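# Roll the whiteboard into the next room's yellow bay

## Task

Get the whiteboard through to the adjoining room and leave it in the yellow taped bay there. Each of its four wheels must sit fully within the tape, and none may rest on it. The coffee table must be standing upright at the end. The sliding door must never be banged open or shut. The robot must not topple or finish leaning. The whiteboard must stay put on its own, without the robot holding it.

## Robot and tools

Robot: TidyBot++, a single-arm mobile manipulator. Its base is 0.54 m long, 0.50 m wide and 0.38 m tall and rolls on four powered casters. On top sit a seven-joint arm and a two-finger gripper. The shoulder is 0.12 m ahead of the base centre and 0.68 m off the floor. Segment lengths are 0.42 m (upper arm), 0.31 m (forearm) and 0.31 m (wrist to hand point). The arm begins folded with the hand aimed down. In that pose the hand sticks up to 0.08 m past the front of the base, and the elbow can be as high as 1.15 m. Cameras: base_camera is fixed on the base, and wrist_camera looks along the hand.

Frames: the base frame has its origin on the floor below the base centre, with x forward, y left and z up. hand_pose is reported in this frame. It is the point between the finger pads; its z axis runs out along the fingers and its y axis is the direction the fingers open and close. The odometry frame is the base frame as it was when the scene began. base_odometry heading is positive to the left and runs from -3.142 to 3.142. It counts wheel turns, so wheel slip shows up as travel, and it drifts over many moves. base_tilt is in degrees, positive when leaning forward or right.

execute_actions takes "actions", a list holding one action or none, and optionally "cameras" ("base_camera", "wrist_camera", "all"; omitted or null means all, [] means none). An empty list just reports the state and images. An action may contain:
- "base": exactly one relative move, measured from where the base last reported itself. translate_m is straight travel in metres, forward positive, -2 to 2. strafe_m is sideways travel in metres, left positive, -2 to 2. rotate_rad is a turn in place in radians, counter-clockwise from above positive, -6.3 to 6.3.
- "joints": absolute targets by name, in radians except the gripper. joint_1_rad is any angle (tolerance ±0.039); it swings the whole arm about vertical, and positive is clockwise from above, opposite to rotate_rad. joint_2_rad is the shoulder, -2.249 to 2.249. joint_3_rad is any angle; it spins the upper arm about its own axis, and the start value is about 3.14. joint_4_rad is the elbow, -2.579 to 2.579. joint_5_rad is any angle; it spins the forearm. joint_6_rad is the wrist, -2.099 to 2.099. joint_7_rad is any angle; it spins the hand, and at 1.57 with the hand down the fingers open toward left and right. gripper_pos runs from 0 (open, gap about 85 mm) to 1 (closed, squeezing roughly 96 to 120 N per finger). Joints 5 to 7 have tolerance ±0.056 and the gripper ±0.03. Any-angle joints go the short way round, so send steps under half a turn.
- "speeds": optional caps for that action only. translate_m and strafe_m take 0.05 to 0.5 m/s, rotate_rad takes 0.1 to 1.57 rad/s; the default is the maximum. A base move needing over 8.667 s at its cap is refused, and an action can run for at most 15 s.
Unknown keys or out-of-range numbers reject the whole call, and nothing moves. Base and joint motions begin together. Anything left out of an action may still be pushing toward its earlier target.

Planar arm geometry, with joint_1_rad=0, joint_3_rad=3.14, joint_5_rad=0: the lean from vertical is joint_2_rad for the upper arm, joint_2_rad-joint_4_rad for the forearm, and that minus joint_6_rad for the hand. Forward reach is the sum of length·sin(lean), and height above the shoulder is the sum of length·cos(lean). A downward hand can get no higher than about 0.94 m, and only near the base.

wait: "seconds" from 0 to 10. It commands nothing and returns the same report as an empty action. zoom_image: "camera" plus "region" [x0, y0, x1, y1] in pixels of that camera's latest full image, at most 504×504. base_camera images are 644x364 and wrist_camera images are 644x476. finished_scene: "scene" is the number of the current scene; it is final and reports success.

Reading results: base_status and joint_status give the outcome of each motion. "done" for the base only means the wheels turned the commanded amount; a blocked base can report done while well short. "off_target" means the motion stopped away from its target and may still push. After "contact_stop" or "time_out" the motion holds where it stopped. "joint command not followed" with a "cause:" line means the arm targets were held back, usually because arm parts would collide; "not_followed" joints may be retried later. on_its_own lists motion you did not command. motor_effort is percent of maximum, with the action's peak in brackets. "ARM HIT" means a hard hit on the base or the arm itself. Motor temperatures are listed per joint; MOTOR HOT appears from 60 °C, and an OVER-TEMPERATURE FAULT at 75 °C lets the arm sag (status "limit_stop_at_motor_heat"; resend the target). A torque fault (joints 1 to 4 at 104.5 N m, 5 to 7 at 51.3 N m) halts the arm for 10 s, while the base keeps going. If one call reports a stop, the later calls in that same reply are skipped. A "pictures" line gives the order of the images.

Accuracy: friction leaves joints slightly short, so correct with last command + (wanted − read). A held load makes the arm sag, so never command a joint to its read angle while holding. Trust images over hand_pose, which may be off by 1 to 2 cm.

Hazards: do not drive while the arm is snagged on something about 0.8 m or higher, because the robot can tip. Sideways force on a raised hand can lift wheels; retract the arm or back away to level the robot. Move the sliding door gently, keep clear of the coffee table, avoid drops and hard pushes, and release the whiteboard so it stays in the bay without the robot.

Each tool is called after ">>>" by a JSON object that holds its "method" and its "body", one argument or row to a line.

## Session

>>> {"method": "execute_actions", "body": {
  "actions": []
}}

Scene clock: 0.00 s.
Motor temperatures (°C, as the motors report them): [32 28 27 32 35 35 38]
base_odometry: x=+0.000 y=+0.000 heading=+0.000 (m, m, rad; odometry frame)
base_tilt: forward=+0.3 right=-1.2 (deg)
base_status: not commanded
joint_positions: joint_1_rad=-0.018 joint_2_rad=-0.320 joint_3_rad=+3.162 joint_4_rad=-2.541 joint_5_rad=+0.042 joint_6_rad=-0.898 joint_7_rad=+1.596 gripper_pos=+0.000
joint_status: not commanded
motor_effort: joint_1_rad=+1 joint_2_rad=+0 joint_3_rad=+1 joint_4_rad=+14 joint_5_rad=-1 joint_6_rad=+1 joint_7_rad=+1 (%)
hand_pose: x=+0.2442 y=-0.0083 z=+0.5798 quat_wxyz=(+0.013, +1.000, +0.025, +0.011) (m; base frame)
pictures: base_camera, wrist_camera
Images, in order (width x height): base_camera 644x364, wrist_camera 644x476.

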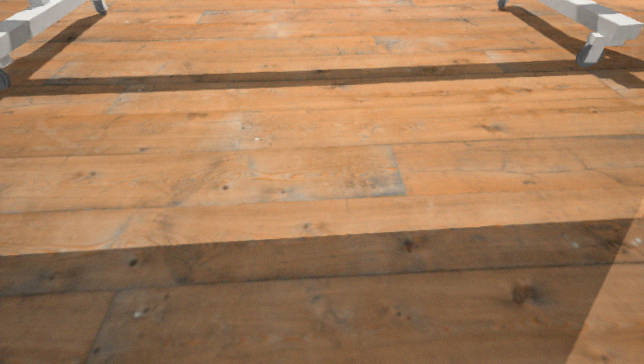

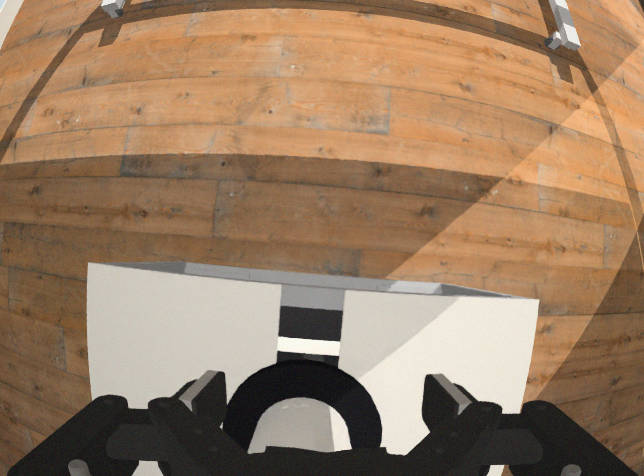

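>>> {"method": "execute_actions", "body": {
  "actions": [
    {"joints":{"joint_6_rad":0.45}}
  ],
  "cameras": ["wrist_camera"]
}}

>>> {"method": "execute_actions", "body": {
  "actions": [
    {"joints":{"joint_1_rad":-1.3}}
  ],
  "cameras": ["wrist_camera"]
}}

>>> {"method": "execute_actions", "body": {
  "actions": [
    {"joints":{"joint_1_rad":-2.9}}
  ],
  "cameras": ["wrist_camera"]
}}

>>> {"method": "execute_actions", "body": {
  "actions": [
    {"joints":{"joint_1_rad":1.7}}
  ],
  "cameras": ["wrist_camera"]
}}

Scene clock: 6.67 s.
Motor temperatures (°C, as the motors report them): [32 28 27 32 35 35 38]
base_odometry: x=+0.000 y=+0.000 heading=+0.000 (m, m, rad; odometry frame)
base_tilt: forward=+0.3 right=-1.1 (deg)
base_status: not commanded
joint_positions: joint_1_rad=-0.018 joint_2_rad=-0.320 joint_3_rad=+3.162 joint_4_rad=-2.541 joint_5_rad=+0.042 joint_6_rad=+0.430 joint_7_rad=+1.596 gripper_pos=+0.000
joint_status: all done
motor_effort: joint_1_rad=+1(1) joint_2_rad=-5(6) joint_3_rad=+0(1) joint_4_rad=+20(19) joint_5_rad=-1(1) joint_6_rad=+9(9) joint_7_rad=+1(0) (%)
hand_pose: x=+0.5407 y=+0.0054 z=+0.8230 quat_wxyz=(+0.011, +0.780, +0.028, +0.625) (m; base frame)
pictures: wrist_camera
camera_calibration (this result's frames):
wrist_camera: T_world_to_cam=[[0.0214461, -0.997643, 0.0651753, -0.0567393], [-0.174823, -0.067928, -0.982254, 0.970039], [0.984366, 0.00967139, -0.175868, -0.25027], [0, 0, 0, 1]] pos_world=[0.41716, 0.0117077, 0.912509]
Images, in order (width x height): wrist_camera 644x476.

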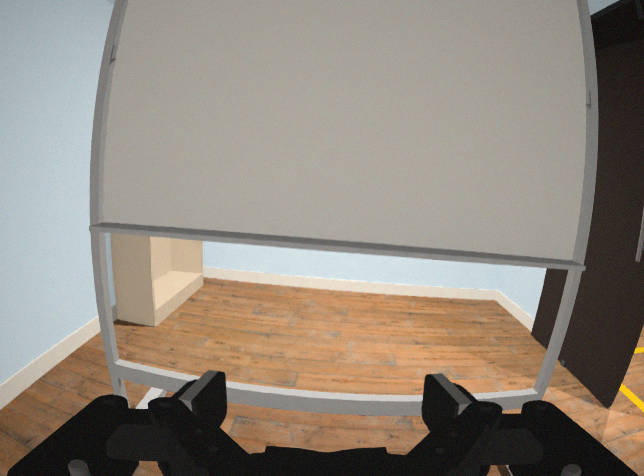

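Scene clock: 9.20 s.
Motor temperatures (°C, as the motors report them): [32 28 27 32 35 35 38]
base_odometry: x=+0.000 y=+0.000 heading=+0.000 (m, m, rad; odometry frame)
base_tilt: forward=+0.3 right=-1.2 (deg)
base_status: not commanded
joint_positions: joint_1_rad=-1.283 joint_2_rad=-0.320 joint_3_rad=+3.162 joint_4_rad=-2.541 joint_5_rad=+0.042 joint_6_rad=+0.430 joint_7_rad=+1.596 gripper_pos=+0.000
joint_status: all done
motor_effort: joint_1_rad=+1(1) joint_2_rad=-5(5) joint_3_rad=+1(1) joint_4_rad=+19(20) joint_5_rad=-1(1) joint_6_rad=+9(9) joint_7_rad=+0(0) (%)
hand_pose: x=+0.2410 y=+0.4037 z=+0.8230 quat_wxyz=(-0.361, +0.613, +0.483, +0.511) (m; base frame)
pictures: wrist_camera
camera_calibration (this result's frames):
wrist_camera: T_world_to_cam=[[0.957663, -0.280418, 0.0651756, -0.168149], [0.0120433, -0.187169, -0.982254, 0.947802], [0.287641, 0.941453, -0.175868, -0.16736], [0, 0, 0, 1]] pos_world=[0.197755, 0.287809, 0.912509]
Images, in order (width x height): wrist_camera 644x476.

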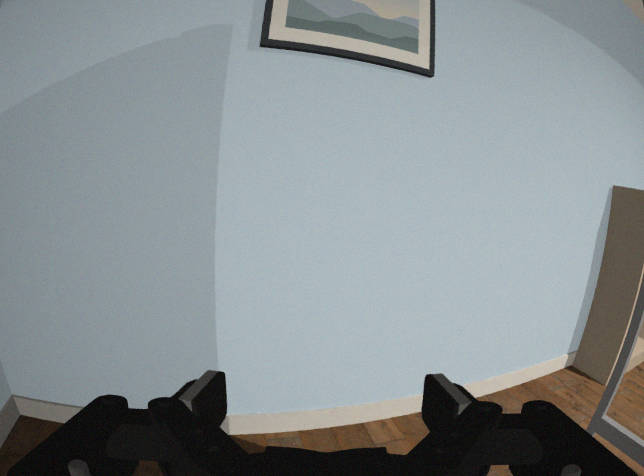

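Scene clock: 12.00 s.
Motor temperatures (°C, as the motors report them): [32 28 27 32 35 35 38]
base_odometry: x=+0.000 y=+0.000 heading=+0.000 (m, m, rad; odometry frame)
base_tilt: forward=+0.3 right=-1.1 (deg)
base_status: not commanded
joint_positions: joint_1_rad=-2.883 joint_2_rad=-0.320 joint_3_rad=+3.162 joint_4_rad=-2.541 joint_5_rad=+0.042 joint_6_rad=+0.430 joint_7_rad=+1.596 gripper_pos=+0.000
joint_status: all done
motor_effort: joint_1_rad=+1(2) joint_2_rad=-5(6) joint_3_rad=+1(1) joint_4_rad=+19(19) joint_5_rad=-1(1) joint_6_rad=+9(9) joint_7_rad=+0(0) (%)
hand_pose: x=-0.2881 y=+0.1102 z=+0.8230 quat_wxyz=(-0.618, +0.080, +0.776, +0.097) (m; base frame)
pictures: wrist_camera
camera_calibration (this result's frames):
wrist_camera: T_world_to_cam=[[0.252352, 0.965438, 0.0651752, -0.084217], [0.186738, 0.0174998, -0.982254, 0.927014], [-0.949446, 0.260044, -0.175868, -0.0201467], [0, 0, 0, 1]] pos_world=[-0.170984, 0.0703227, 0.912509]
Images, in order (width x height): wrist_camera 644x476.

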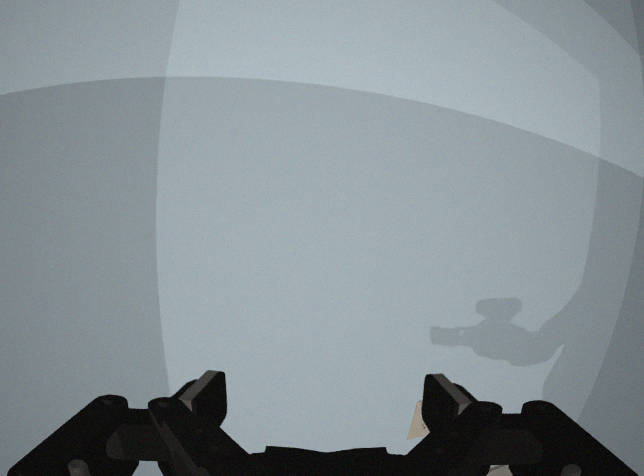

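Scene clock: 14.87 s.
Motor temperatures (°C, as the motors report them): [32 28 27 32 35 35 38]
base_odometry: x=+0.000 y=+0.000 heading=+0.000 (m, m, rad; odometry frame)
base_tilt: forward=+0.3 right=-1.1 (deg)
base_status: not commanded
joint_positions: joint_1_rad=-4.566 joint_2_rad=-0.320 joint_3_rad=+3.162 joint_4_rad=-2.541 joint_5_rad=+0.042 joint_6_rad=+0.430 joint_7_rad=+1.596 gripper_pos=+0.000
joint_status: all done
motor_effort: joint_1_rad=+1(2) joint_2_rad=-6(6) joint_3_rad=+1(1) joint_4_rad=+19(19) joint_5_rad=-1(1) joint_6_rad=+9(9) joint_7_rad=+1(0) (%)
hand_pose: x=+0.0551 y=-0.4169 z=+0.8230 quat_wxyz=(-0.484, -0.525, +0.577, -0.396) (m; base frame)
pictures: wrist_camera
camera_calibration (this result's frames):
wrist_camera: T_world_to_cam=[[-0.987646, 0.142502, 0.0651752, 0.0633427], [-0.0383291, 0.183598, -0.982254, 0.953797], [-0.151939, -0.972618, -0.175868, -0.11505], [0, 0, 0, 1]] pos_world=[0.0816378, -0.296041, 0.912509]
Images, in order (width x height): wrist_camera 644x476.

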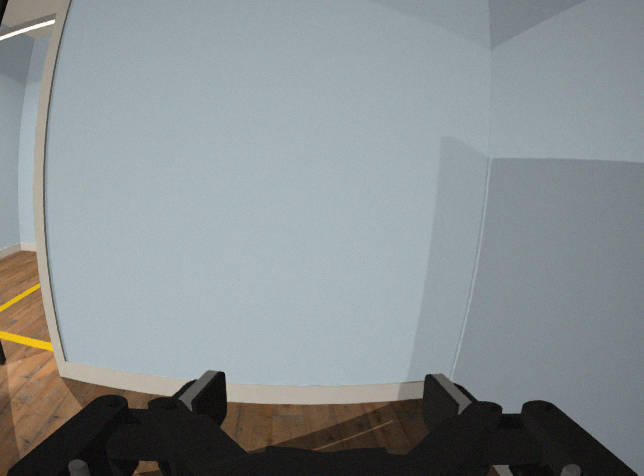

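>>> {"method": "execute_actions", "body": {
  "actions": [
    {"joints":{"joint_1_rad":0.85,"joint_6_rad":0.2}}
  ],
  "cameras": ["wrist_camera"]
}}

Scene clock: 19.00 s.
Motor temperatures (°C, as the motors report them): [32 28 27 32 35 35 38]
base_odometry: x=+0.000 y=+0.000 heading=+0.000 (m, m, rad; odometry frame)
base_tilt: forward=+0.3 right=-1.1 (deg)
base_status: not commanded
joint_positions: joint_1_rad=-5.416 joint_2_rad=-0.320 joint_3_rad=+3.162 joint_4_rad=-2.541 joint_5_rad=+0.042 joint_6_rad=+0.243 joint_7_rad=+1.596 gripper_pos=+0.000
joint_status: all done
motor_effort: joint_1_rad=+1(2) joint_2_rad=-5(6) joint_3_rad=+1(2) joint_4_rad=+19(19) joint_5_rad=-1(1) joint_6_rad=+9(9) joint_7_rad=+0(0) (%)
hand_pose: x=+0.3772 y=-0.3105 z=+0.7676 quat_wxyz=(-0.246, -0.767, +0.333, -0.491) (m; base frame)
pictures: wrist_camera
camera_calibration (this result's frames):
wrist_camera: T_world_to_cam=[[-0.754297, -0.653307, 0.0650065, 0.0348752], [-0.279582, 0.230047, -0.932155, 0.959132], [0.594029, -0.721296, -0.356177, -0.0372752], [0, 0, 0, 1]] pos_world=[0.316605, -0.224748, 0.878515]
Images, in order (width x height): wrist_camera 644x476.

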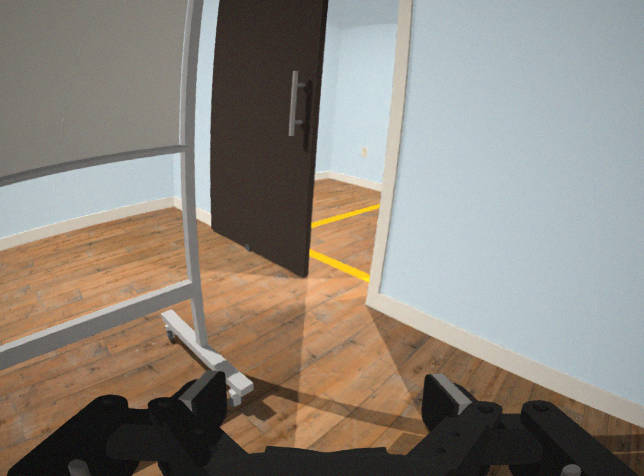

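>>> {"method": "zoom_image", "body": {
  "camera": "wrist_camera",
  "region": [140, 280, 300, 420]
}}

>>> {"method": "zoom_image", "body": {
  "camera": "wrist_camera",
  "region": [190, 0, 440, 320]
}}

Region (140, 280, 300, 420) of wrist_camera's 644x476 image, scaled by 3.150; it fills the top 441 rows of this view, and the rest is white.

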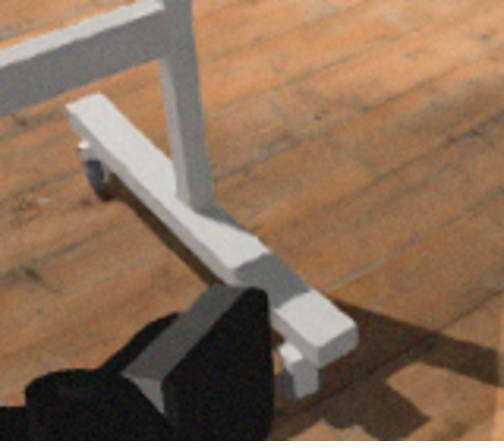

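Region (190, 0, 440, 320) of wrist_camera's 644x476 image, scaled by 1.575; it fills the left 394 columns of this view, and the rest is white.

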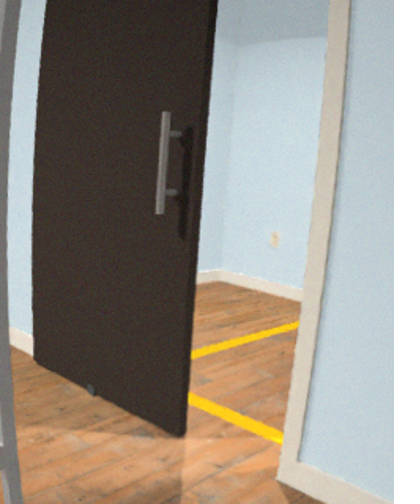

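>>> {"method": "execute_actions", "body": {
  "actions": [
    {"base":{"strafe_m":-1.08},"joints":{"joint_1_rad":0.5}}
  ]
}}

Scene clock: 42.97 s.
Motor temperatures (°C, as the motors report them): [32 28 27 32 35 35 38]
base_odometry: x=-0.001 y=-1.080 heading=+0.000 (m, m, rad; odometry frame)
base_tilt: forward=+0.4 right=-1.1 (deg)
base_status: done
joint_positions: joint_1_rad=-5.766 joint_2_rad=-0.320 joint_3_rad=+3.162 joint_4_rad=-2.541 joint_5_rad=+0.042 joint_6_rad=+0.242 joint_7_rad=+1.596 gripper_pos=+0.000
joint_status: all done
motor_effort: joint_1_rad=+1(2) joint_2_rad=-6(6) joint_3_rad=+1(2) joint_4_rad=+19(19) joint_5_rad=-1(1) joint_6_rad=+9(8) joint_7_rad=+1(0) (%)
hand_pose: x=+0.4679 y=-0.2030 z=+0.7674 quat_wxyz=(-0.156, -0.813, +0.194, -0.526) (m; base frame)
pictures: base_camera, wrist_camera
camera_calibration (this result's frames):
wrist_camera: T_world_to_cam=[[-0.484344, -0.872459, 0.0650025, 0.00275036], [-0.342263, 0.12058, -0.931835, 0.966405], [0.80515, -0.473577, -0.357013, -0.0616163], [0, 0, 0, 1]] pos_world=[0.381707, -0.14331, 0.878353]
Images, in order (width x height): base_camera 644x364, wrist_camera 644x476.

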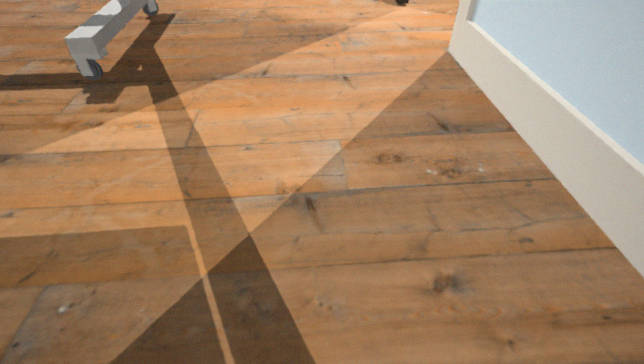

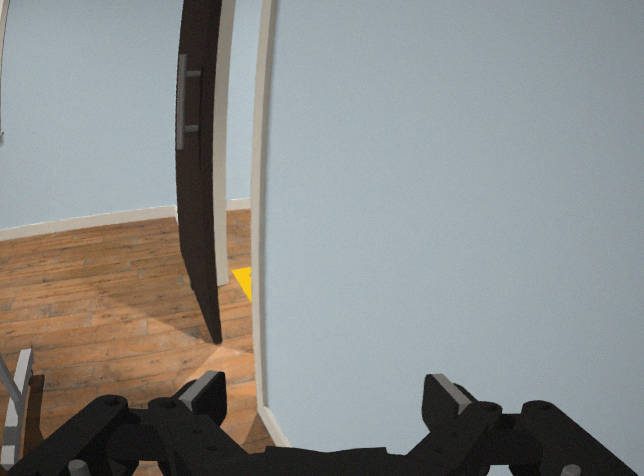

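>>> {"method": "execute_actions", "body": {
  "actions": [
    {"base":{"strafe_m":0.05},"joints":{"joint_1_rad":0.62,"joint_6_rad":0.64}}
  ],
  "cameras": []
}}

>>> {"method": "execute_actions", "body": {
  "actions": [
    {"base":{"translate_m":0.75}}
  ]
}}

Scene clock: 84.23 s.
Motor temperatures (°C, as the motors report them): [32 28 27 32 35 35 38]
base_odometry: x=+0.000 y=-1.030 heading=+0.000 (m, m, rad; odometry frame)
base_tilt: forward=+0.3 right=-1.1 (deg)
base_status: done
joint_positions: joint_1_rad=-5.680 joint_2_rad=-0.320 joint_3_rad=+3.162 joint_4_rad=-2.541 joint_5_rad=+0.042 joint_6_rad=+0.612 joint_7_rad=+1.596 gripper_pos=+0.000
joint_status: all done
motor_effort: joint_1_rad=+1(1) joint_2_rad=-5(7) joint_3_rad=+0(1) joint_4_rad=+19(21) joint_5_rad=-1(1) joint_6_rad=+10(11) joint_7_rad=+0(0) (%)
hand_pose: x=+0.4718 y=-0.2441 z=+0.8790 quat_wxyz=(-0.222, -0.694, +0.194, -0.657) (m; base frame)
pictures: none
No camera images: the call's "cameras" was empty. Leave "cameras" out to get every camera's image.

Scene clock: 87.10 s.
Motor temperatures (°C, as the motors report them): [32 28 27 32 35 35 38]
base_odometry: x=+0.750 y=-1.031 heading=-0.001 (m, m, rad; odometry frame)
base_tilt: forward=+0.3 right=-1.1 (deg)
base_status: done
joint_positions: joint_1_rad=-5.680 joint_2_rad=-0.321 joint_3_rad=+3.162 joint_4_rad=-2.541 joint_5_rad=+0.042 joint_6_rad=+0.612 joint_7_rad=+1.596 gripper_pos=+0.000
joint_status: not commanded
motor_effort: joint_1_rad=+1(0) joint_2_rad=-5(8) joint_3_rad=+1(1) joint_4_rad=+19(21) joint_5_rad=-1(1) joint_6_rad=+9(10) joint_7_rad=+0(0) (%)
hand_pose: x=+0.4718 y=-0.2441 z=+0.8791 quat_wxyz=(-0.222, -0.694, +0.194, -0.657) (m; base frame)
pictures: base_camera, wrist_camera
camera_calibration (this result's frames):
wrist_camera: T_world_to_cam=[[-0.569416, -0.81955, 0.0640565, 0.0153817], [-0.0325356, -0.0553936, -0.997934, 0.945791], [0.821405, -0.570324, 0.00487744, -0.393708], [0, 0, 0, 1]] pos_world=[0.362925, -0.159544, 0.944772]
Images, in order (width x height): base_camera 644x364, wrist_camera 644x476.

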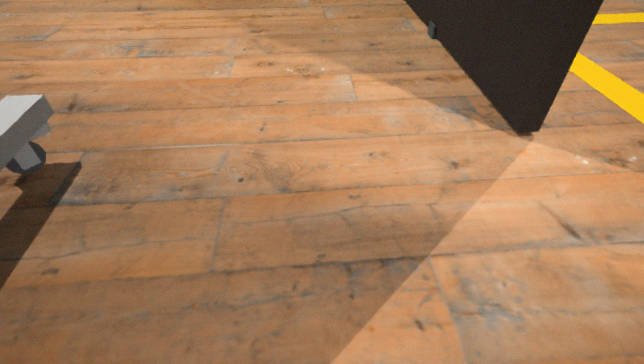

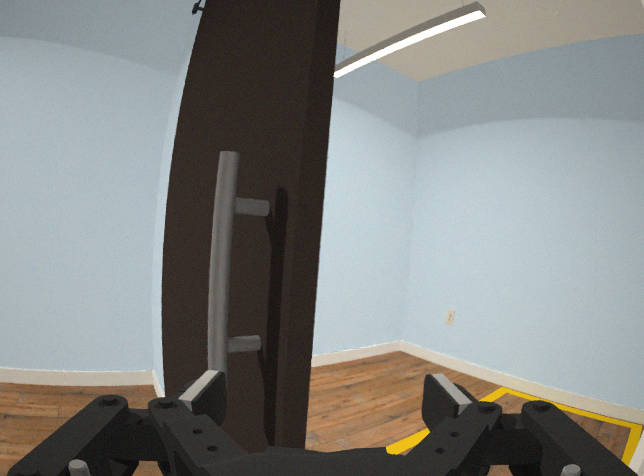

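>>> {"method": "execute_actions", "body": {
  "actions": [
    {"base":{"translate_m":0.2},"joints":{"joint_1_rad":0.73,"gripper_pos":0.1}}
  ]
}}

Scene clock: 104.93 s.
Motor temperatures (°C, as the motors report them): [32 28 27 32 35 35 38]
base_odometry: x=+0.950 y=-1.031 heading=-0.001 (m, m, rad; odometry frame)
base_tilt: forward=+0.3 right=-1.1 (deg)
base_status: done
joint_positions: joint_1_rad=-5.567 joint_2_rad=-0.320 joint_3_rad=+3.162 joint_4_rad=-2.541 joint_5_rad=+0.042 joint_6_rad=+0.612 joint_7_rad=+1.596 gripper_pos=+0.100
joint_status: all done
motor_effort: joint_1_rad=+1(1) joint_2_rad=-5(7) joint_3_rad=+1(2) joint_4_rad=+20(21) joint_5_rad=-1(2) joint_6_rad=+9(9) joint_7_rad=+0(1) (%)
hand_pose: x=+0.4422 y=-0.2822 z=+0.8790 quat_wxyz=(-0.258, -0.682, +0.233, -0.643) (m; base frame)
pictures: base_camera, wrist_camera
camera_calibration (this result's frames):
wrist_camera: T_world_to_cam=[[-0.657712, -0.750541, 0.0640573, 0.0258884], [-0.0387293, -0.0512328, -0.997935, 0.946528], [0.752273, -0.658835, 0.00462853, -0.385312], [0, 0, 0, 1]] pos_world=[0.343545, -0.185933, 0.944699]
Images, in order (width x height): base_camera 644x364, wrist_camera 644x476.

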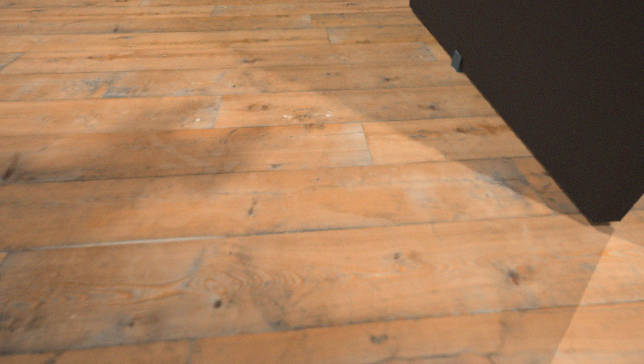

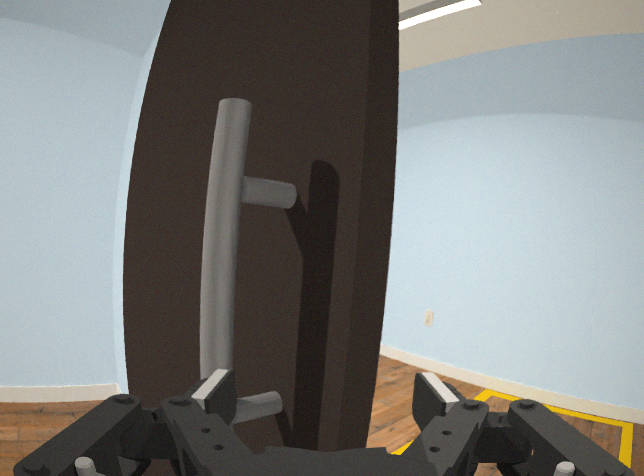

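>>> {"method": "execute_actions", "body": {
  "actions": [
    {"base":{"translate_m":0.09},"speeds":{"translate_m":0.1}}
  ],
  "cameras": ["wrist_camera"]
}}

Scene clock: 114.40 s.
Motor temperatures (°C, as the motors report them): [32 28 27 32 35 35 38]
base_odometry: x=+1.040 y=-1.031 heading=-0.001 (m, m, rad; odometry frame)
base_tilt: forward=+0.3 right=-1.1 (deg)
base_status: done
joint_positions: joint_1_rad=-5.567 joint_2_rad=-0.320 joint_3_rad=+3.162 joint_4_rad=-2.541 joint_5_rad=+0.042 joint_6_rad=+0.612 joint_7_rad=+1.596 gripper_pos=+0.100
joint_status: not commanded
motor_effort: joint_1_rad=+1(0) joint_2_rad=-5(7) joint_3_rad=+1(2) joint_4_rad=+20(20) joint_5_rad=-1(2) joint_6_rad=+9(10) joint_7_rad=+0(0) (%)
hand_pose: x=+0.4422 y=-0.2822 z=+0.8790 quat_wxyz=(-0.258, -0.682, +0.233, -0.643) (m; base frame)
pictures: wrist_camera
camera_calibration (this result's frames):
wrist_camera: T_world_to_cam=[[-0.657725, -0.750529, 0.0640571, 0.0258901], [-0.0387302, -0.0512319, -0.997935, 0.946529], [0.752262, -0.658848, 0.00462834, -0.38531], [0, 0, 0, 1]] pos_world=[0.343542, -0.185937, 0.944699]
Images, in order (width x height): wrist_camera 644x476.

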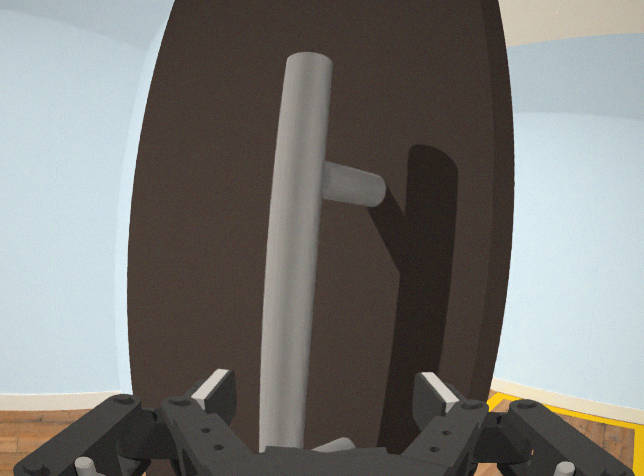

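>>> {"method": "execute_actions", "body": {
  "actions": [
    {"base":{"translate_m":0.04},"speeds":{"translate_m":0.08}}
  ],
  "cameras": ["wrist_camera"]
}}

>>> {"method": "execute_actions", "body": {
  "actions": [
    {"joints":{"gripper_pos":1.0}}
  ]
}}

Scene clock: 118.07 s.
Motor temperatures (°C, as the motors report them): [32 28 27 32 35 35 38]
base_odometry: x=+1.081 y=-1.032 heading=-0.001 (m, m, rad; odometry frame)
base_tilt: forward=+0.4 right=-1.2 (deg)
base_status: done
joint_positions: joint_1_rad=-5.567 joint_2_rad=-0.320 joint_3_rad=+3.162 joint_4_rad=-2.541 joint_5_rad=+0.042 joint_6_rad=+0.612 joint_7_rad=+1.596 gripper_pos=+0.100
joint_status: not commanded
motor_effort: joint_1_rad=+1(0) joint_2_rad=-5(7) joint_3_rad=+1(2) joint_4_rad=+19(20) joint_5_rad=-1(1) joint_6_rad=+9(10) joint_7_rad=+1(1) (%)
hand_pose: x=+0.4422 y=-0.2822 z=+0.8790 quat_wxyz=(-0.258, -0.682, +0.233, -0.643) (m; base frame)
pictures: wrist_camera
camera_calibration (this result's frames):
wrist_camera: T_world_to_cam=[[-0.65773, -0.750525, 0.0640571, 0.0258907], [-0.0387303, -0.0512318, -0.997936, 0.946529], [0.752258, -0.658853, 0.00462858, -0.38531], [0, 0, 0, 1]] pos_world=[0.343541, -0.185939, 0.944699]
Images, in order (width x height): wrist_camera 644x476.

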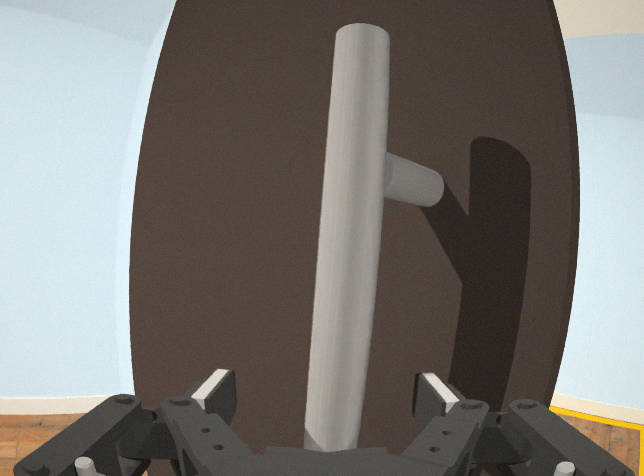

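Scene clock: 119.10 s.
Motor temperatures (°C, as the motors report them): [32 28 27 32 35 35 38]
base_odometry: x=+1.080 y=-1.032 heading=-0.001 (m, m, rad; odometry frame)
base_tilt: forward=+0.3 right=-1.1 (deg)
base_status: not commanded
joint_positions: joint_1_rad=-5.560 joint_2_rad=-0.321 joint_3_rad=+3.164 joint_4_rad=-2.541 joint_5_rad=+0.040 joint_6_rad=+0.612 joint_7_rad=+1.596 gripper_pos=+0.762
joint_status: gripper_pos off_target (ended at +0.762, target +1.000)
motor_effort: joint_1_rad=+1(6) joint_2_rad=-6(6) joint_3_rad=+0(5) joint_4_rad=+19(23) joint_5_rad=+2(4) joint_6_rad=+8(11) joint_7_rad=+4(4) (%)
hand_pose: x=+0.4392 y=-0.2854 z=+0.8789 quat_wxyz=(-0.261, -0.680, +0.237, -0.642) (m; base frame)
pictures: base_camera, wrist_camera
camera_calibration (this result's frames):
wrist_camera: T_world_to_cam=[[-0.665486, -0.743846, 0.0618195, 0.0288151], [-0.0377486, -0.0491761, -0.998077, 0.94651], [0.745455, -0.66654, 0.0046469, -0.384432], [0, 0, 0, 1]] pos_world=[0.341482, -0.188259, 0.944695]
Images, in order (width x height): base_camera 644x364, wrist_camera 644x476.

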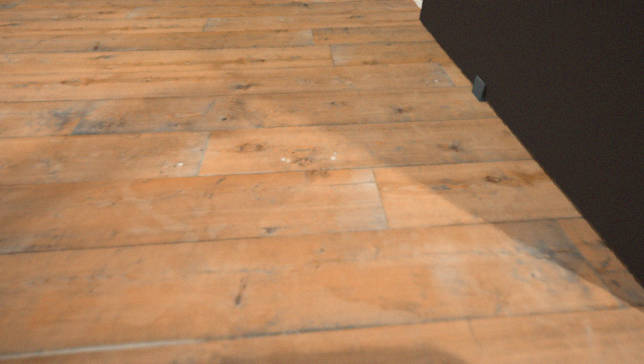

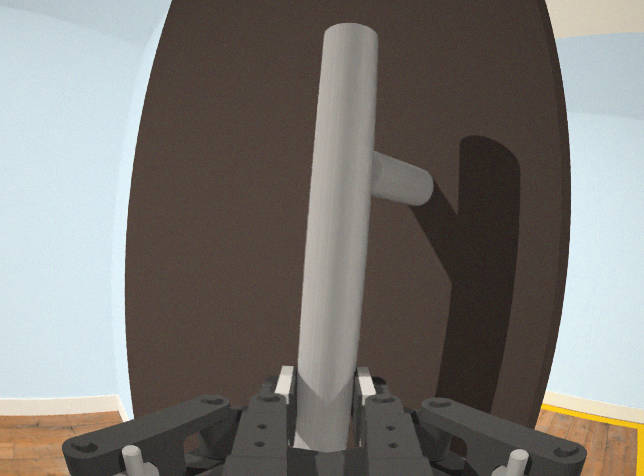

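>>> {"method": "execute_actions", "body": {
  "actions": [
    {"base":{"translate_m":0.3},"speeds":{"translate_m":0.1}}
  ]
}}

Scene clock: 125.93 s.
Motor temperatures (°C, as the motors report them): [32 28 27 32 35 35 38]
base_odometry: x=+1.381 y=-1.032 heading=-0.001 (m, m, rad; odometry frame)
base_tilt: forward=+0.4 right=-1.1 (deg)
base_status: done
joint_positions: joint_1_rad=-5.559 joint_2_rad=-0.333 joint_3_rad=+3.157 joint_4_rad=-2.551 joint_5_rad=+0.039 joint_6_rad=+0.612 joint_7_rad=+1.596 gripper_pos=+0.762
joint_status: not commanded
motor_effort: joint_1_rad=+5(7) joint_2_rad=-5(6) joint_3_rad=+4(6) joint_4_rad=+18(26) joint_5_rad=+0(4) joint_6_rad=+9(10) joint_7_rad=+5(4) (%)
hand_pose: x=+0.4379 y=-0.2804 z=+0.8788 quat_wxyz=(-0.260, -0.680, +0.235, -0.644) (m; base frame)
pictures: base_camera, wrist_camera
camera_calibration (this result's frames):
wrist_camera: T_world_to_cam=[[-0.661671, -0.747137, 0.0630654, 0.0279015], [-0.0361439, -0.0522296, -0.997981, 0.944961], [0.748922, -0.662615, 0.00755435, -0.38306], [0, 0, 0, 1]] pos_world=[0.339499, -0.18362, 0.944187]
Images, in order (width x height): base_camera 644x364, wrist_camera 644x476.

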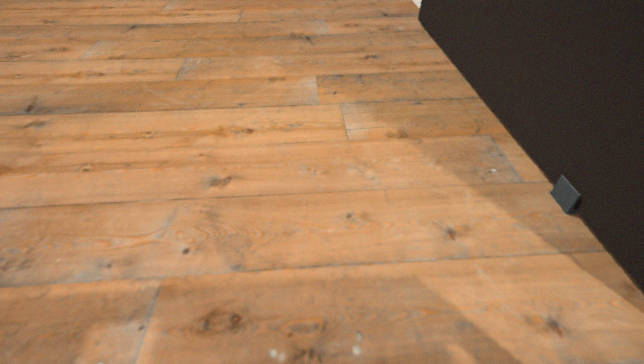

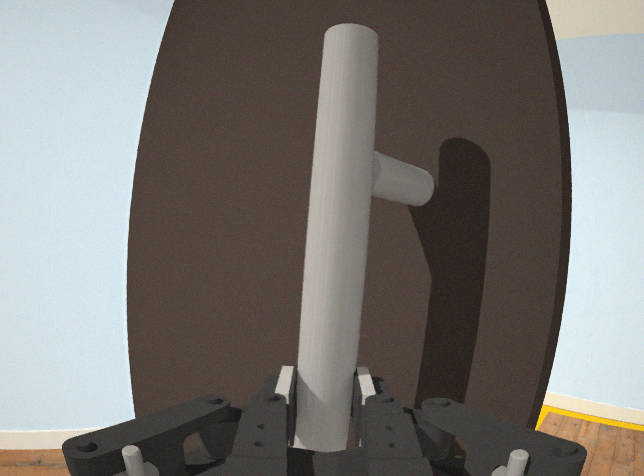

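>>> {"method": "execute_actions", "body": {
  "actions": [
    {"base":{"translate_m":0.11},"speeds":{"translate_m":0.05}}
  ]
}}

Scene clock: 131.00 s.
Motor temperatures (°C, as the motors report them): [32 28 27 32 35 35 38]
base_odometry: x=+1.491 y=-1.032 heading=-0.001 (m, m, rad; odometry frame)
base_tilt: forward=+0.3 right=-1.2 (deg)
base_status: done
joint_positions: joint_1_rad=-5.559 joint_2_rad=-0.340 joint_3_rad=+3.157 joint_4_rad=-2.557 joint_5_rad=+0.038 joint_6_rad=+0.613 joint_7_rad=+1.596 gripper_pos=+0.762
joint_status: not commanded
motor_effort: joint_1_rad=+5(7) joint_2_rad=-1(6) joint_3_rad=+4(6) joint_4_rad=+23(25) joint_5_rad=-1(4) joint_6_rad=+8(12) joint_7_rad=+4(4) (%)
hand_pose: x=+0.4357 y=-0.2788 z=+0.8788 quat_wxyz=(-0.260, -0.679, +0.235, -0.645) (m; base frame)
pictures: base_camera, wrist_camera
camera_calibration (this result's frames):
wrist_camera: T_world_to_cam=[[-0.662245, -0.746669, 0.06259, 0.0284756], [-0.0343043, -0.0532318, -0.997993, 0.943816], [0.748502, -0.663062, 0.00963851, -0.382156], [0, 0, 0, 1]] pos_world=[0.337279, -0.18189, 0.943823]
Images, in order (width x height): base_camera 644x364, wrist_camera 644x476.

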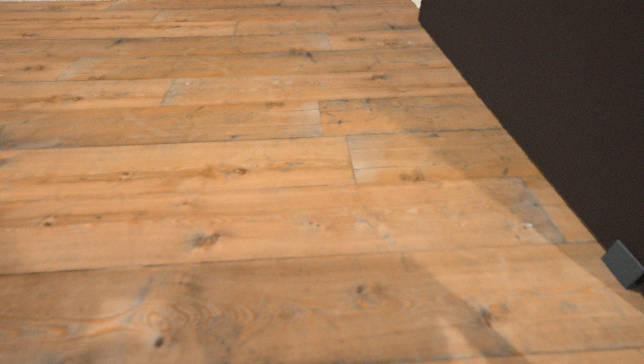

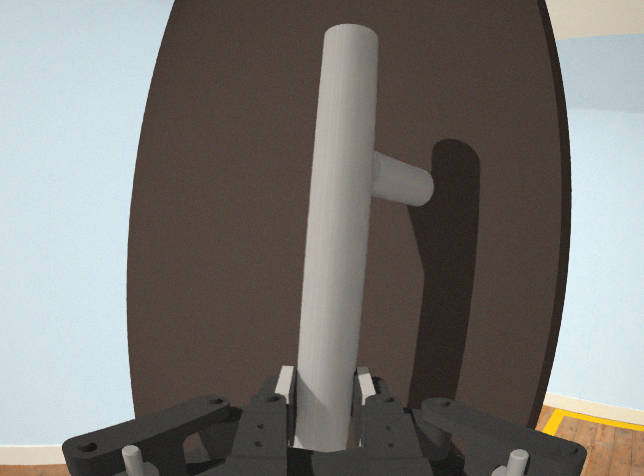

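>>> {"method": "execute_actions", "body": {
  "actions": [
    {"base":{"translate_m":0.03},"speeds":{"translate_m":0.05}}
  ],
  "cameras": ["wrist_camera"]
}}

>>> {"method": "execute_actions", "body": {
  "actions": [
    {"joints":{"gripper_pos":0.1}}
  ],
  "cameras": ["wrist_camera"]
}}

Scene clock: 135.00 s.
Motor temperatures (°C, as the motors report them): [32 28 27 32 35 35 38]
base_odometry: x=+1.521 y=-1.032 heading=-0.001 (m, m, rad; odometry frame)
base_tilt: forward=+0.3 right=-1.1 (deg)
base_status: done
joint_positions: joint_1_rad=-5.559 joint_2_rad=-0.343 joint_3_rad=+3.158 joint_4_rad=-2.560 joint_5_rad=+0.038 joint_6_rad=+0.614 joint_7_rad=+1.596 gripper_pos=+0.762
joint_status: not commanded
motor_effort: joint_1_rad=+5(6) joint_2_rad=+0(7) joint_3_rad=+4(5) joint_4_rad=+22(27) joint_5_rad=-1(3) joint_6_rad=+8(12) joint_7_rad=+4(5) (%)
hand_pose: x=+0.4347 y=-0.2782 z=+0.8786 quat_wxyz=(-0.260, -0.679, +0.235, -0.645) (m; base frame)
pictures: wrist_camera
camera_calibration (this result's frames):
wrist_camera: T_world_to_cam=[[-0.662735, -0.746261, 0.062263, 0.0288464], [-0.0336178, -0.0534118, -0.998007, 0.943267], [0.748099, -0.663507, 0.0103102, -0.381527], [0, 0, 0, 1]] pos_world=[0.336248, -0.181238, 0.943524]
Images, in order (width x height): wrist_camera 644x476.

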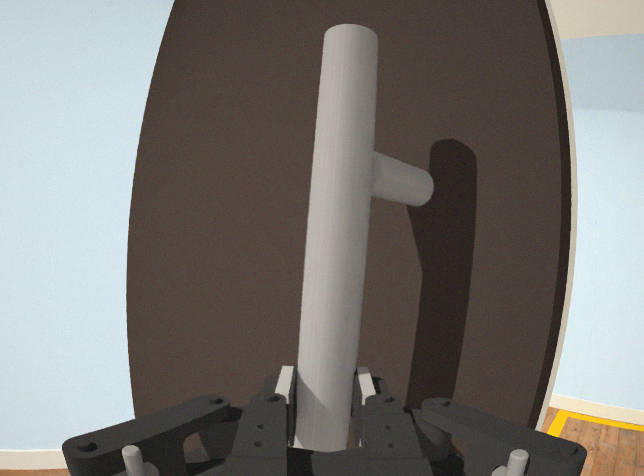

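Scene clock: 136.03 s.
Motor temperatures (°C, as the motors report them): [32 28 27 32 35 35 38]
base_odometry: x=+1.521 y=-1.032 heading=-0.001 (m, m, rad; odometry frame)
base_tilt: forward=+0.3 right=-1.1 (deg)
base_status: not commanded
joint_positions: joint_1_rad=-5.556 joint_2_rad=-0.335 joint_3_rad=+3.160 joint_4_rad=-2.547 joint_5_rad=+0.038 joint_6_rad=+0.614 joint_7_rad=+1.596 gripper_pos=+0.100
joint_status: all done
motor_effort: joint_1_rad=+1(5) joint_2_rad=-5(6) joint_3_rad=+1(5) joint_4_rad=+19(25) joint_5_rad=-1(2) joint_6_rad=+9(11) joint_7_rad=+1(4) (%)
hand_pose: x=+0.4364 y=-0.2825 z=+0.8824 quat_wxyz=(-0.262, -0.677, +0.236, -0.646) (m; base frame)
pictures: wrist_camera
camera_calibration (this result's frames):
wrist_camera: T_world_to_cam=[[-0.666305, -0.743109, 0.0618632, 0.0293574], [-0.0299296, -0.0562439, -0.997968, 0.944511], [0.745078, -0.666803, 0.0152346, -0.38961], [0, 0, 0, 1]] pos_world=[0.33812, -0.184855, 0.946712]
Images, in order (width x height): wrist_camera 644x476.

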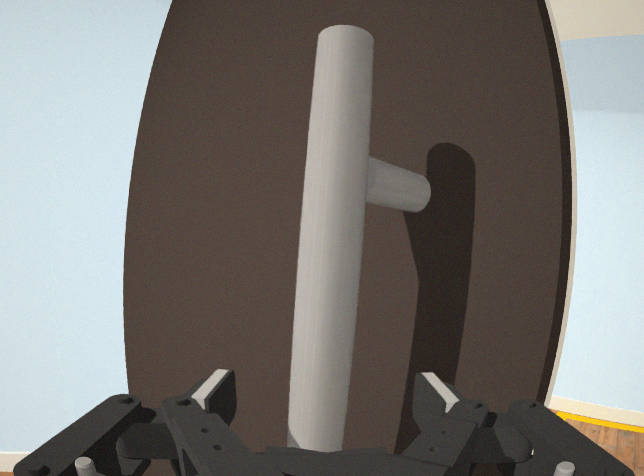

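>>> {"method": "execute_actions", "body": {
  "actions": [
    {"base":{"strafe_m":0.025},"speeds":{"strafe_m":0.1}}
  ],
  "cameras": []
}}

>>> {"method": "execute_actions", "body": {
  "actions": [
    {"base":{"translate_m":-0.2},"speeds":{"translate_m":0.2}}
  ],
  "cameras": ["wrist_camera"]
}}

>>> {"method": "execute_actions", "body": {
  "actions": [
    {"joints":{"joint_1_rad":1.6,"joint_6_rad":0.15}}
  ]
}}

Scene clock: 140.77 s.
Motor temperatures (°C, as the motors report them): [32 28 27 32 35 35 38]
base_odometry: x=+1.521 y=-1.007 heading=-0.001 (m, m, rad; odometry frame)
base_tilt: forward=+0.3 right=-1.1 (deg)
base_status: done
joint_positions: joint_1_rad=-5.556 joint_2_rad=-0.334 joint_3_rad=+3.160 joint_4_rad=-2.547 joint_5_rad=+0.038 joint_6_rad=+0.614 joint_7_rad=+1.596 gripper_pos=+0.100
joint_status: not commanded
motor_effort: joint_1_rad=+1(1) joint_2_rad=-6(6) joint_3_rad=+1(2) joint_4_rad=+19(20) joint_5_rad=-1(1) joint_6_rad=+9(9) joint_7_rad=+0(1) (%)
hand_pose: x=+0.4365 y=-0.2827 z=+0.8819 quat_wxyz=(-0.262, -0.677, +0.236, -0.645) (m; base frame)
pictures: none
No camera images: the call's "cameras" was empty. Leave "cameras" out to get every camera's image.

Scene clock: 142.53 s.
Motor temperatures (°C, as the motors report them): [32 28 27 32 35 35 38]
base_odometry: x=+1.321 y=-1.007 heading=-0.001 (m, m, rad; odometry frame)
base_tilt: forward=+0.3 right=-1.1 (deg)
base_status: done
joint_positions: joint_1_rad=-5.556 joint_2_rad=-0.333 joint_3_rad=+3.160 joint_4_rad=-2.547 joint_5_rad=+0.038 joint_6_rad=+0.614 joint_7_rad=+1.596 gripper_pos=+0.100
joint_status: not commanded
motor_effort: joint_1_rad=+1(1) joint_2_rad=-5(7) joint_3_rad=+1(2) joint_4_rad=+19(21) joint_5_rad=-1(1) joint_6_rad=+10(9) joint_7_rad=+0(1) (%)
hand_pose: x=+0.4367 y=-0.2828 z=+0.8814 quat_wxyz=(-0.262, -0.678, +0.237, -0.645) (m; base frame)
pictures: wrist_camera
camera_calibration (this result's frames):
wrist_camera: T_world_to_cam=[[-0.666191, -0.74321, 0.0618732, 0.0293371], [-0.0317572, -0.0546187, -0.998002, 0.944752], [0.745105, -0.666825, 0.0127842, -0.387943], [0, 0, 0, 1]] pos_world=[0.338605, -0.185285, 0.946009]
Images, in order (width x height): wrist_camera 644x476.

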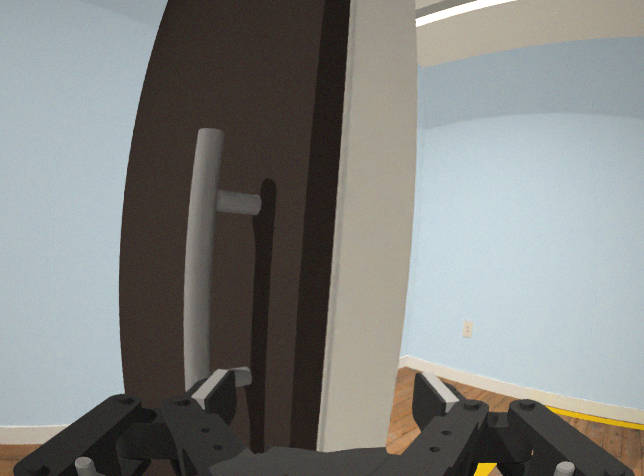

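Scene clock: 144.67 s.
Motor temperatures (°C, as the motors report them): [32 28 27 32 35 35 38]
base_odometry: x=+1.321 y=-1.007 heading=-0.001 (m, m, rad; odometry frame)
base_tilt: forward=+0.3 right=-1.1 (deg)
base_status: not commanded
joint_positions: joint_1_rad=-4.700 joint_2_rad=-0.333 joint_3_rad=+3.160 joint_4_rad=-2.547 joint_5_rad=+0.038 joint_6_rad=+0.192 joint_7_rad=+1.596 gripper_pos=+0.100
joint_status: all done
motor_effort: joint_1_rad=+1(0) joint_2_rad=-5(5) joint_3_rad=+1(1) joint_4_rad=+19(19) joint_5_rad=-1(1) joint_6_rad=+8(8) joint_7_rad=+1(1) (%)
hand_pose: x=+0.1108 y=-0.3941 z=+0.7548 quat_wxyz=(-0.388, -0.610, +0.589, -0.362) (m; base frame)
pictures: base_camera, wrist_camera
camera_calibration (this result's frames):
wrist_camera: T_world_to_cam=[[-0.998035, -0.000245503, 0.062662, 0.0662855], [-0.0575679, 0.398549, -0.915338, 0.921052], [-0.0247492, -0.917147, -0.39778, 0.0788278], [0, 0, 0, 1]] pos_world=[0.121129, -0.294772, 0.870277]
Images, in order (width x height): base_camera 644x364, wrist_camera 644x476.

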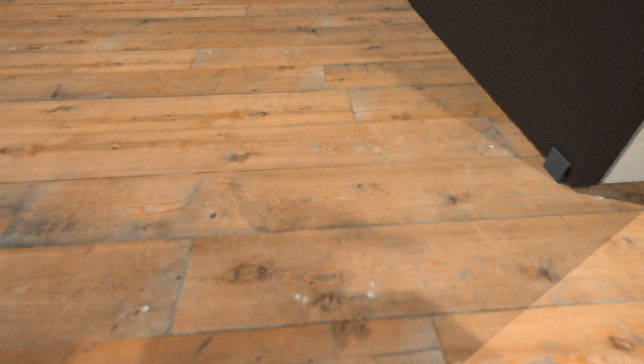

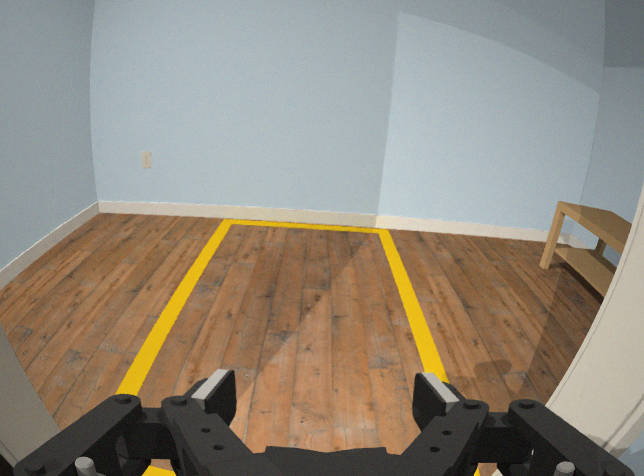

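>>> {"method": "execute_actions", "body": {
  "actions": [
    {"joints":{"joint_6_rad":2.05,"joint_1_rad":2.0}}
  ],
  "cameras": ["wrist_camera"]
}}

Scene clock: 156.70 s.
Motor temperatures (°C, as the motors report them): [32 28 27 32 35 35 38]
base_odometry: x=+1.321 y=-1.007 heading=-0.001 (m, m, rad; odometry frame)
base_tilt: forward=+0.3 right=-1.1 (deg)
base_status: not commanded
joint_positions: joint_1_rad=-4.301 joint_2_rad=-0.333 joint_3_rad=+3.160 joint_4_rad=-2.547 joint_5_rad=+0.038 joint_6_rad=+2.026 joint_7_rad=+1.596 gripper_pos=+0.100
joint_status: all done
motor_effort: joint_1_rad=+1(2) joint_2_rad=-1(6) joint_3_rad=+1(1) joint_4_rad=+14(22) joint_5_rad=-1(1) joint_6_rad=+1(10) joint_7_rad=+1(1) (%)
hand_pose: x=+0.0555 y=-0.1606 z=+1.1965 quat_wxyz=(-0.839, -0.063, +0.071, -0.536) (m; base frame)
pictures: wrist_camera
camera_calibration (this result's frames):
wrist_camera: T_world_to_cam=[[-0.902789, 0.429581, 0.0208078, 0.0973147], [-0.427872, -0.892192, -0.144635, 0.120175], [-0.0435682, -0.139478, 0.989266, -1.06635], [0, 0, 0, 1]] pos_world=[0.0928149, -0.0833189, 1.07026]
Images, in order (width x height): wrist_camera 644x476.

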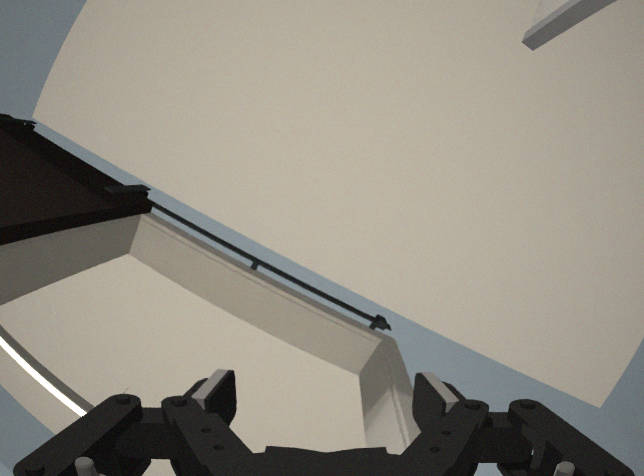

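>>> {"method": "execute_actions", "body": {
  "actions": [
    {"base":{"translate_m":0.17},"joints":{"joint_1_rad":0.8}}
  ],
  "cameras": []
}}

>>> {"method": "execute_actions", "body": {
  "actions": [
    {"base":{"strafe_m":-0.17},"joints":{"joint_1_rad":-0.02,"joint_2_rad":-0.6,"joint_6_rad":1.5}}
  ],
  "cameras": ["base_camera"]
}}

>>> {"method": "execute_actions", "body": {
  "actions": [
    {"base":{"rotate_rad":1.585},"joints":{"joint_2_rad":-0.87,"joint_4_rad":-2.56,"joint_6_rad":0.0,"gripper_pos":0.0},"speeds":{"rotate_rad":1.0}}
  ]
}}

Scene clock: 185.47 s.
Motor temperatures (°C, as the motors report them): [32 28 27 32 35 35 38]
base_odometry: x=+1.491 y=-1.007 heading=-0.001 (m, m, rad; odometry frame)
base_tilt: forward=+0.4 right=-1.1 (deg)
base_status: done
joint_positions: joint_1_rad=-5.465 joint_2_rad=-0.331 joint_3_rad=+3.160 joint_4_rad=-2.547 joint_5_rad=+0.038 joint_6_rad=+2.026 joint_7_rad=+1.596 gripper_pos=+0.100
joint_status: all done
motor_effort: joint_1_rad=+1(0) joint_2_rad=-1(4) joint_3_rad=+1(2) joint_4_rad=+15(16) joint_5_rad=-1(2) joint_6_rad=+2(4) joint_7_rad=+1(1) (%)
hand_pose: x=+0.2419 y=-0.1224 z=+1.1963 quat_wxyz=(-0.406, -0.092, +0.025, -0.909) (m; base frame)
pictures: none
No camera images: the call's "cameras" was empty. Leave "cameras" out to get every camera's image.

Scene clock: 187.57 s.
Motor temperatures (°C, as the motors report them): [32 28 27 32 35 35 38]
base_odometry: x=+1.491 y=-1.177 heading=-0.001 (m, m, rad; odometry frame)
base_tilt: forward=+0.3 right=-1.1 (deg)
base_status: done
joint_positions: joint_1_rad=-6.285 joint_2_rad=-0.580 joint_3_rad=+3.160 joint_4_rad=-2.547 joint_5_rad=+0.038 joint_6_rad=+1.542 joint_7_rad=+1.596 gripper_pos=+0.100
joint_status: all done
motor_effort: joint_1_rad=+1(1) joint_2_rad=+3(3) joint_3_rad=+1(2) joint_4_rad=+18(19) joint_5_rad=-1(2) joint_6_rad=+4(3) joint_7_rad=+0(0) (%)
hand_pose: x=+0.3070 y=+0.0057 z=+1.1959 quat_wxyz=(-0.014, -0.211, -0.015, -0.977) (m; base frame)
pictures: base_camera
Images, in order (width x height): base_camera 644x364.

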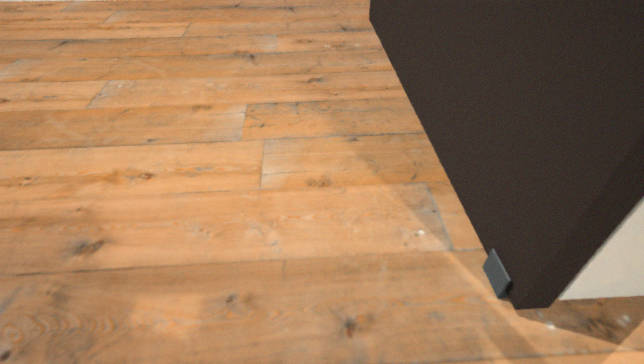

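Scene clock: 190.07 s.
Motor temperatures (°C, as the motors report them): [32 28 27 32 35 35 38]
base_odometry: x=+1.491 y=-1.177 heading=+1.583 (m, m, rad; odometry frame)
base_tilt: forward=+0.3 right=-1.1 (deg)
base_status: done
joint_positions: joint_1_rad=-6.287 joint_2_rad=-0.852 joint_3_rad=+3.160 joint_4_rad=-2.550 joint_5_rad=+0.038 joint_6_rad=+0.024 joint_7_rad=+1.596 gripper_pos=+0.000
joint_status: all done
motor_effort: joint_1_rad=+1(0) joint_2_rad=+6(7) joint_3_rad=+1(2) joint_4_rad=+23(25) joint_5_rad=-1(1) joint_6_rad=+8(10) joint_7_rad=+0(1) (%)
hand_pose: x=+0.4240 y=-0.0037 z=+0.8870 quat_wxyz=(-0.019, -0.743, -0.016, -0.669) (m; base frame)
pictures: base_camera, wrist_camera
camera_calibration (this result's frames):
wrist_camera: T_world_to_cam=[[-0.0105758, -0.998009, 0.0621767, -0.0512136], [-0.0608595, -0.0614225, -0.996255, 0.975974], [0.99809, -0.0143202, -0.0600887, -0.232588], [0, 0, 0, 1]] pos_world=[0.291, 0.00550443, 0.961527]
Images, in order (width x height): base_camera 644x364, wrist_camera 644x476.

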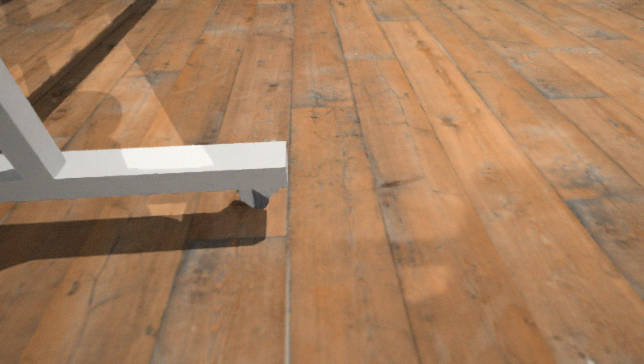

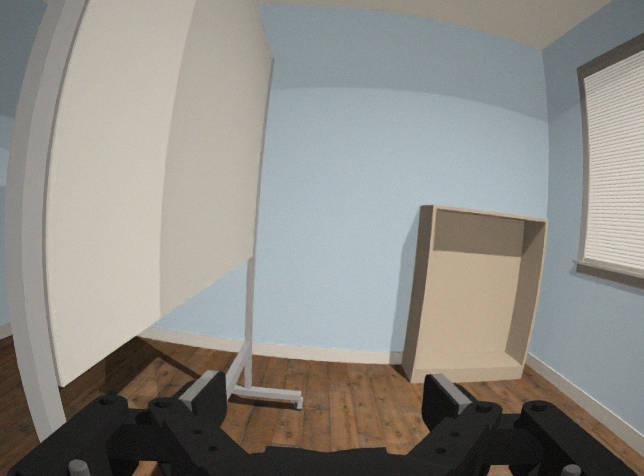

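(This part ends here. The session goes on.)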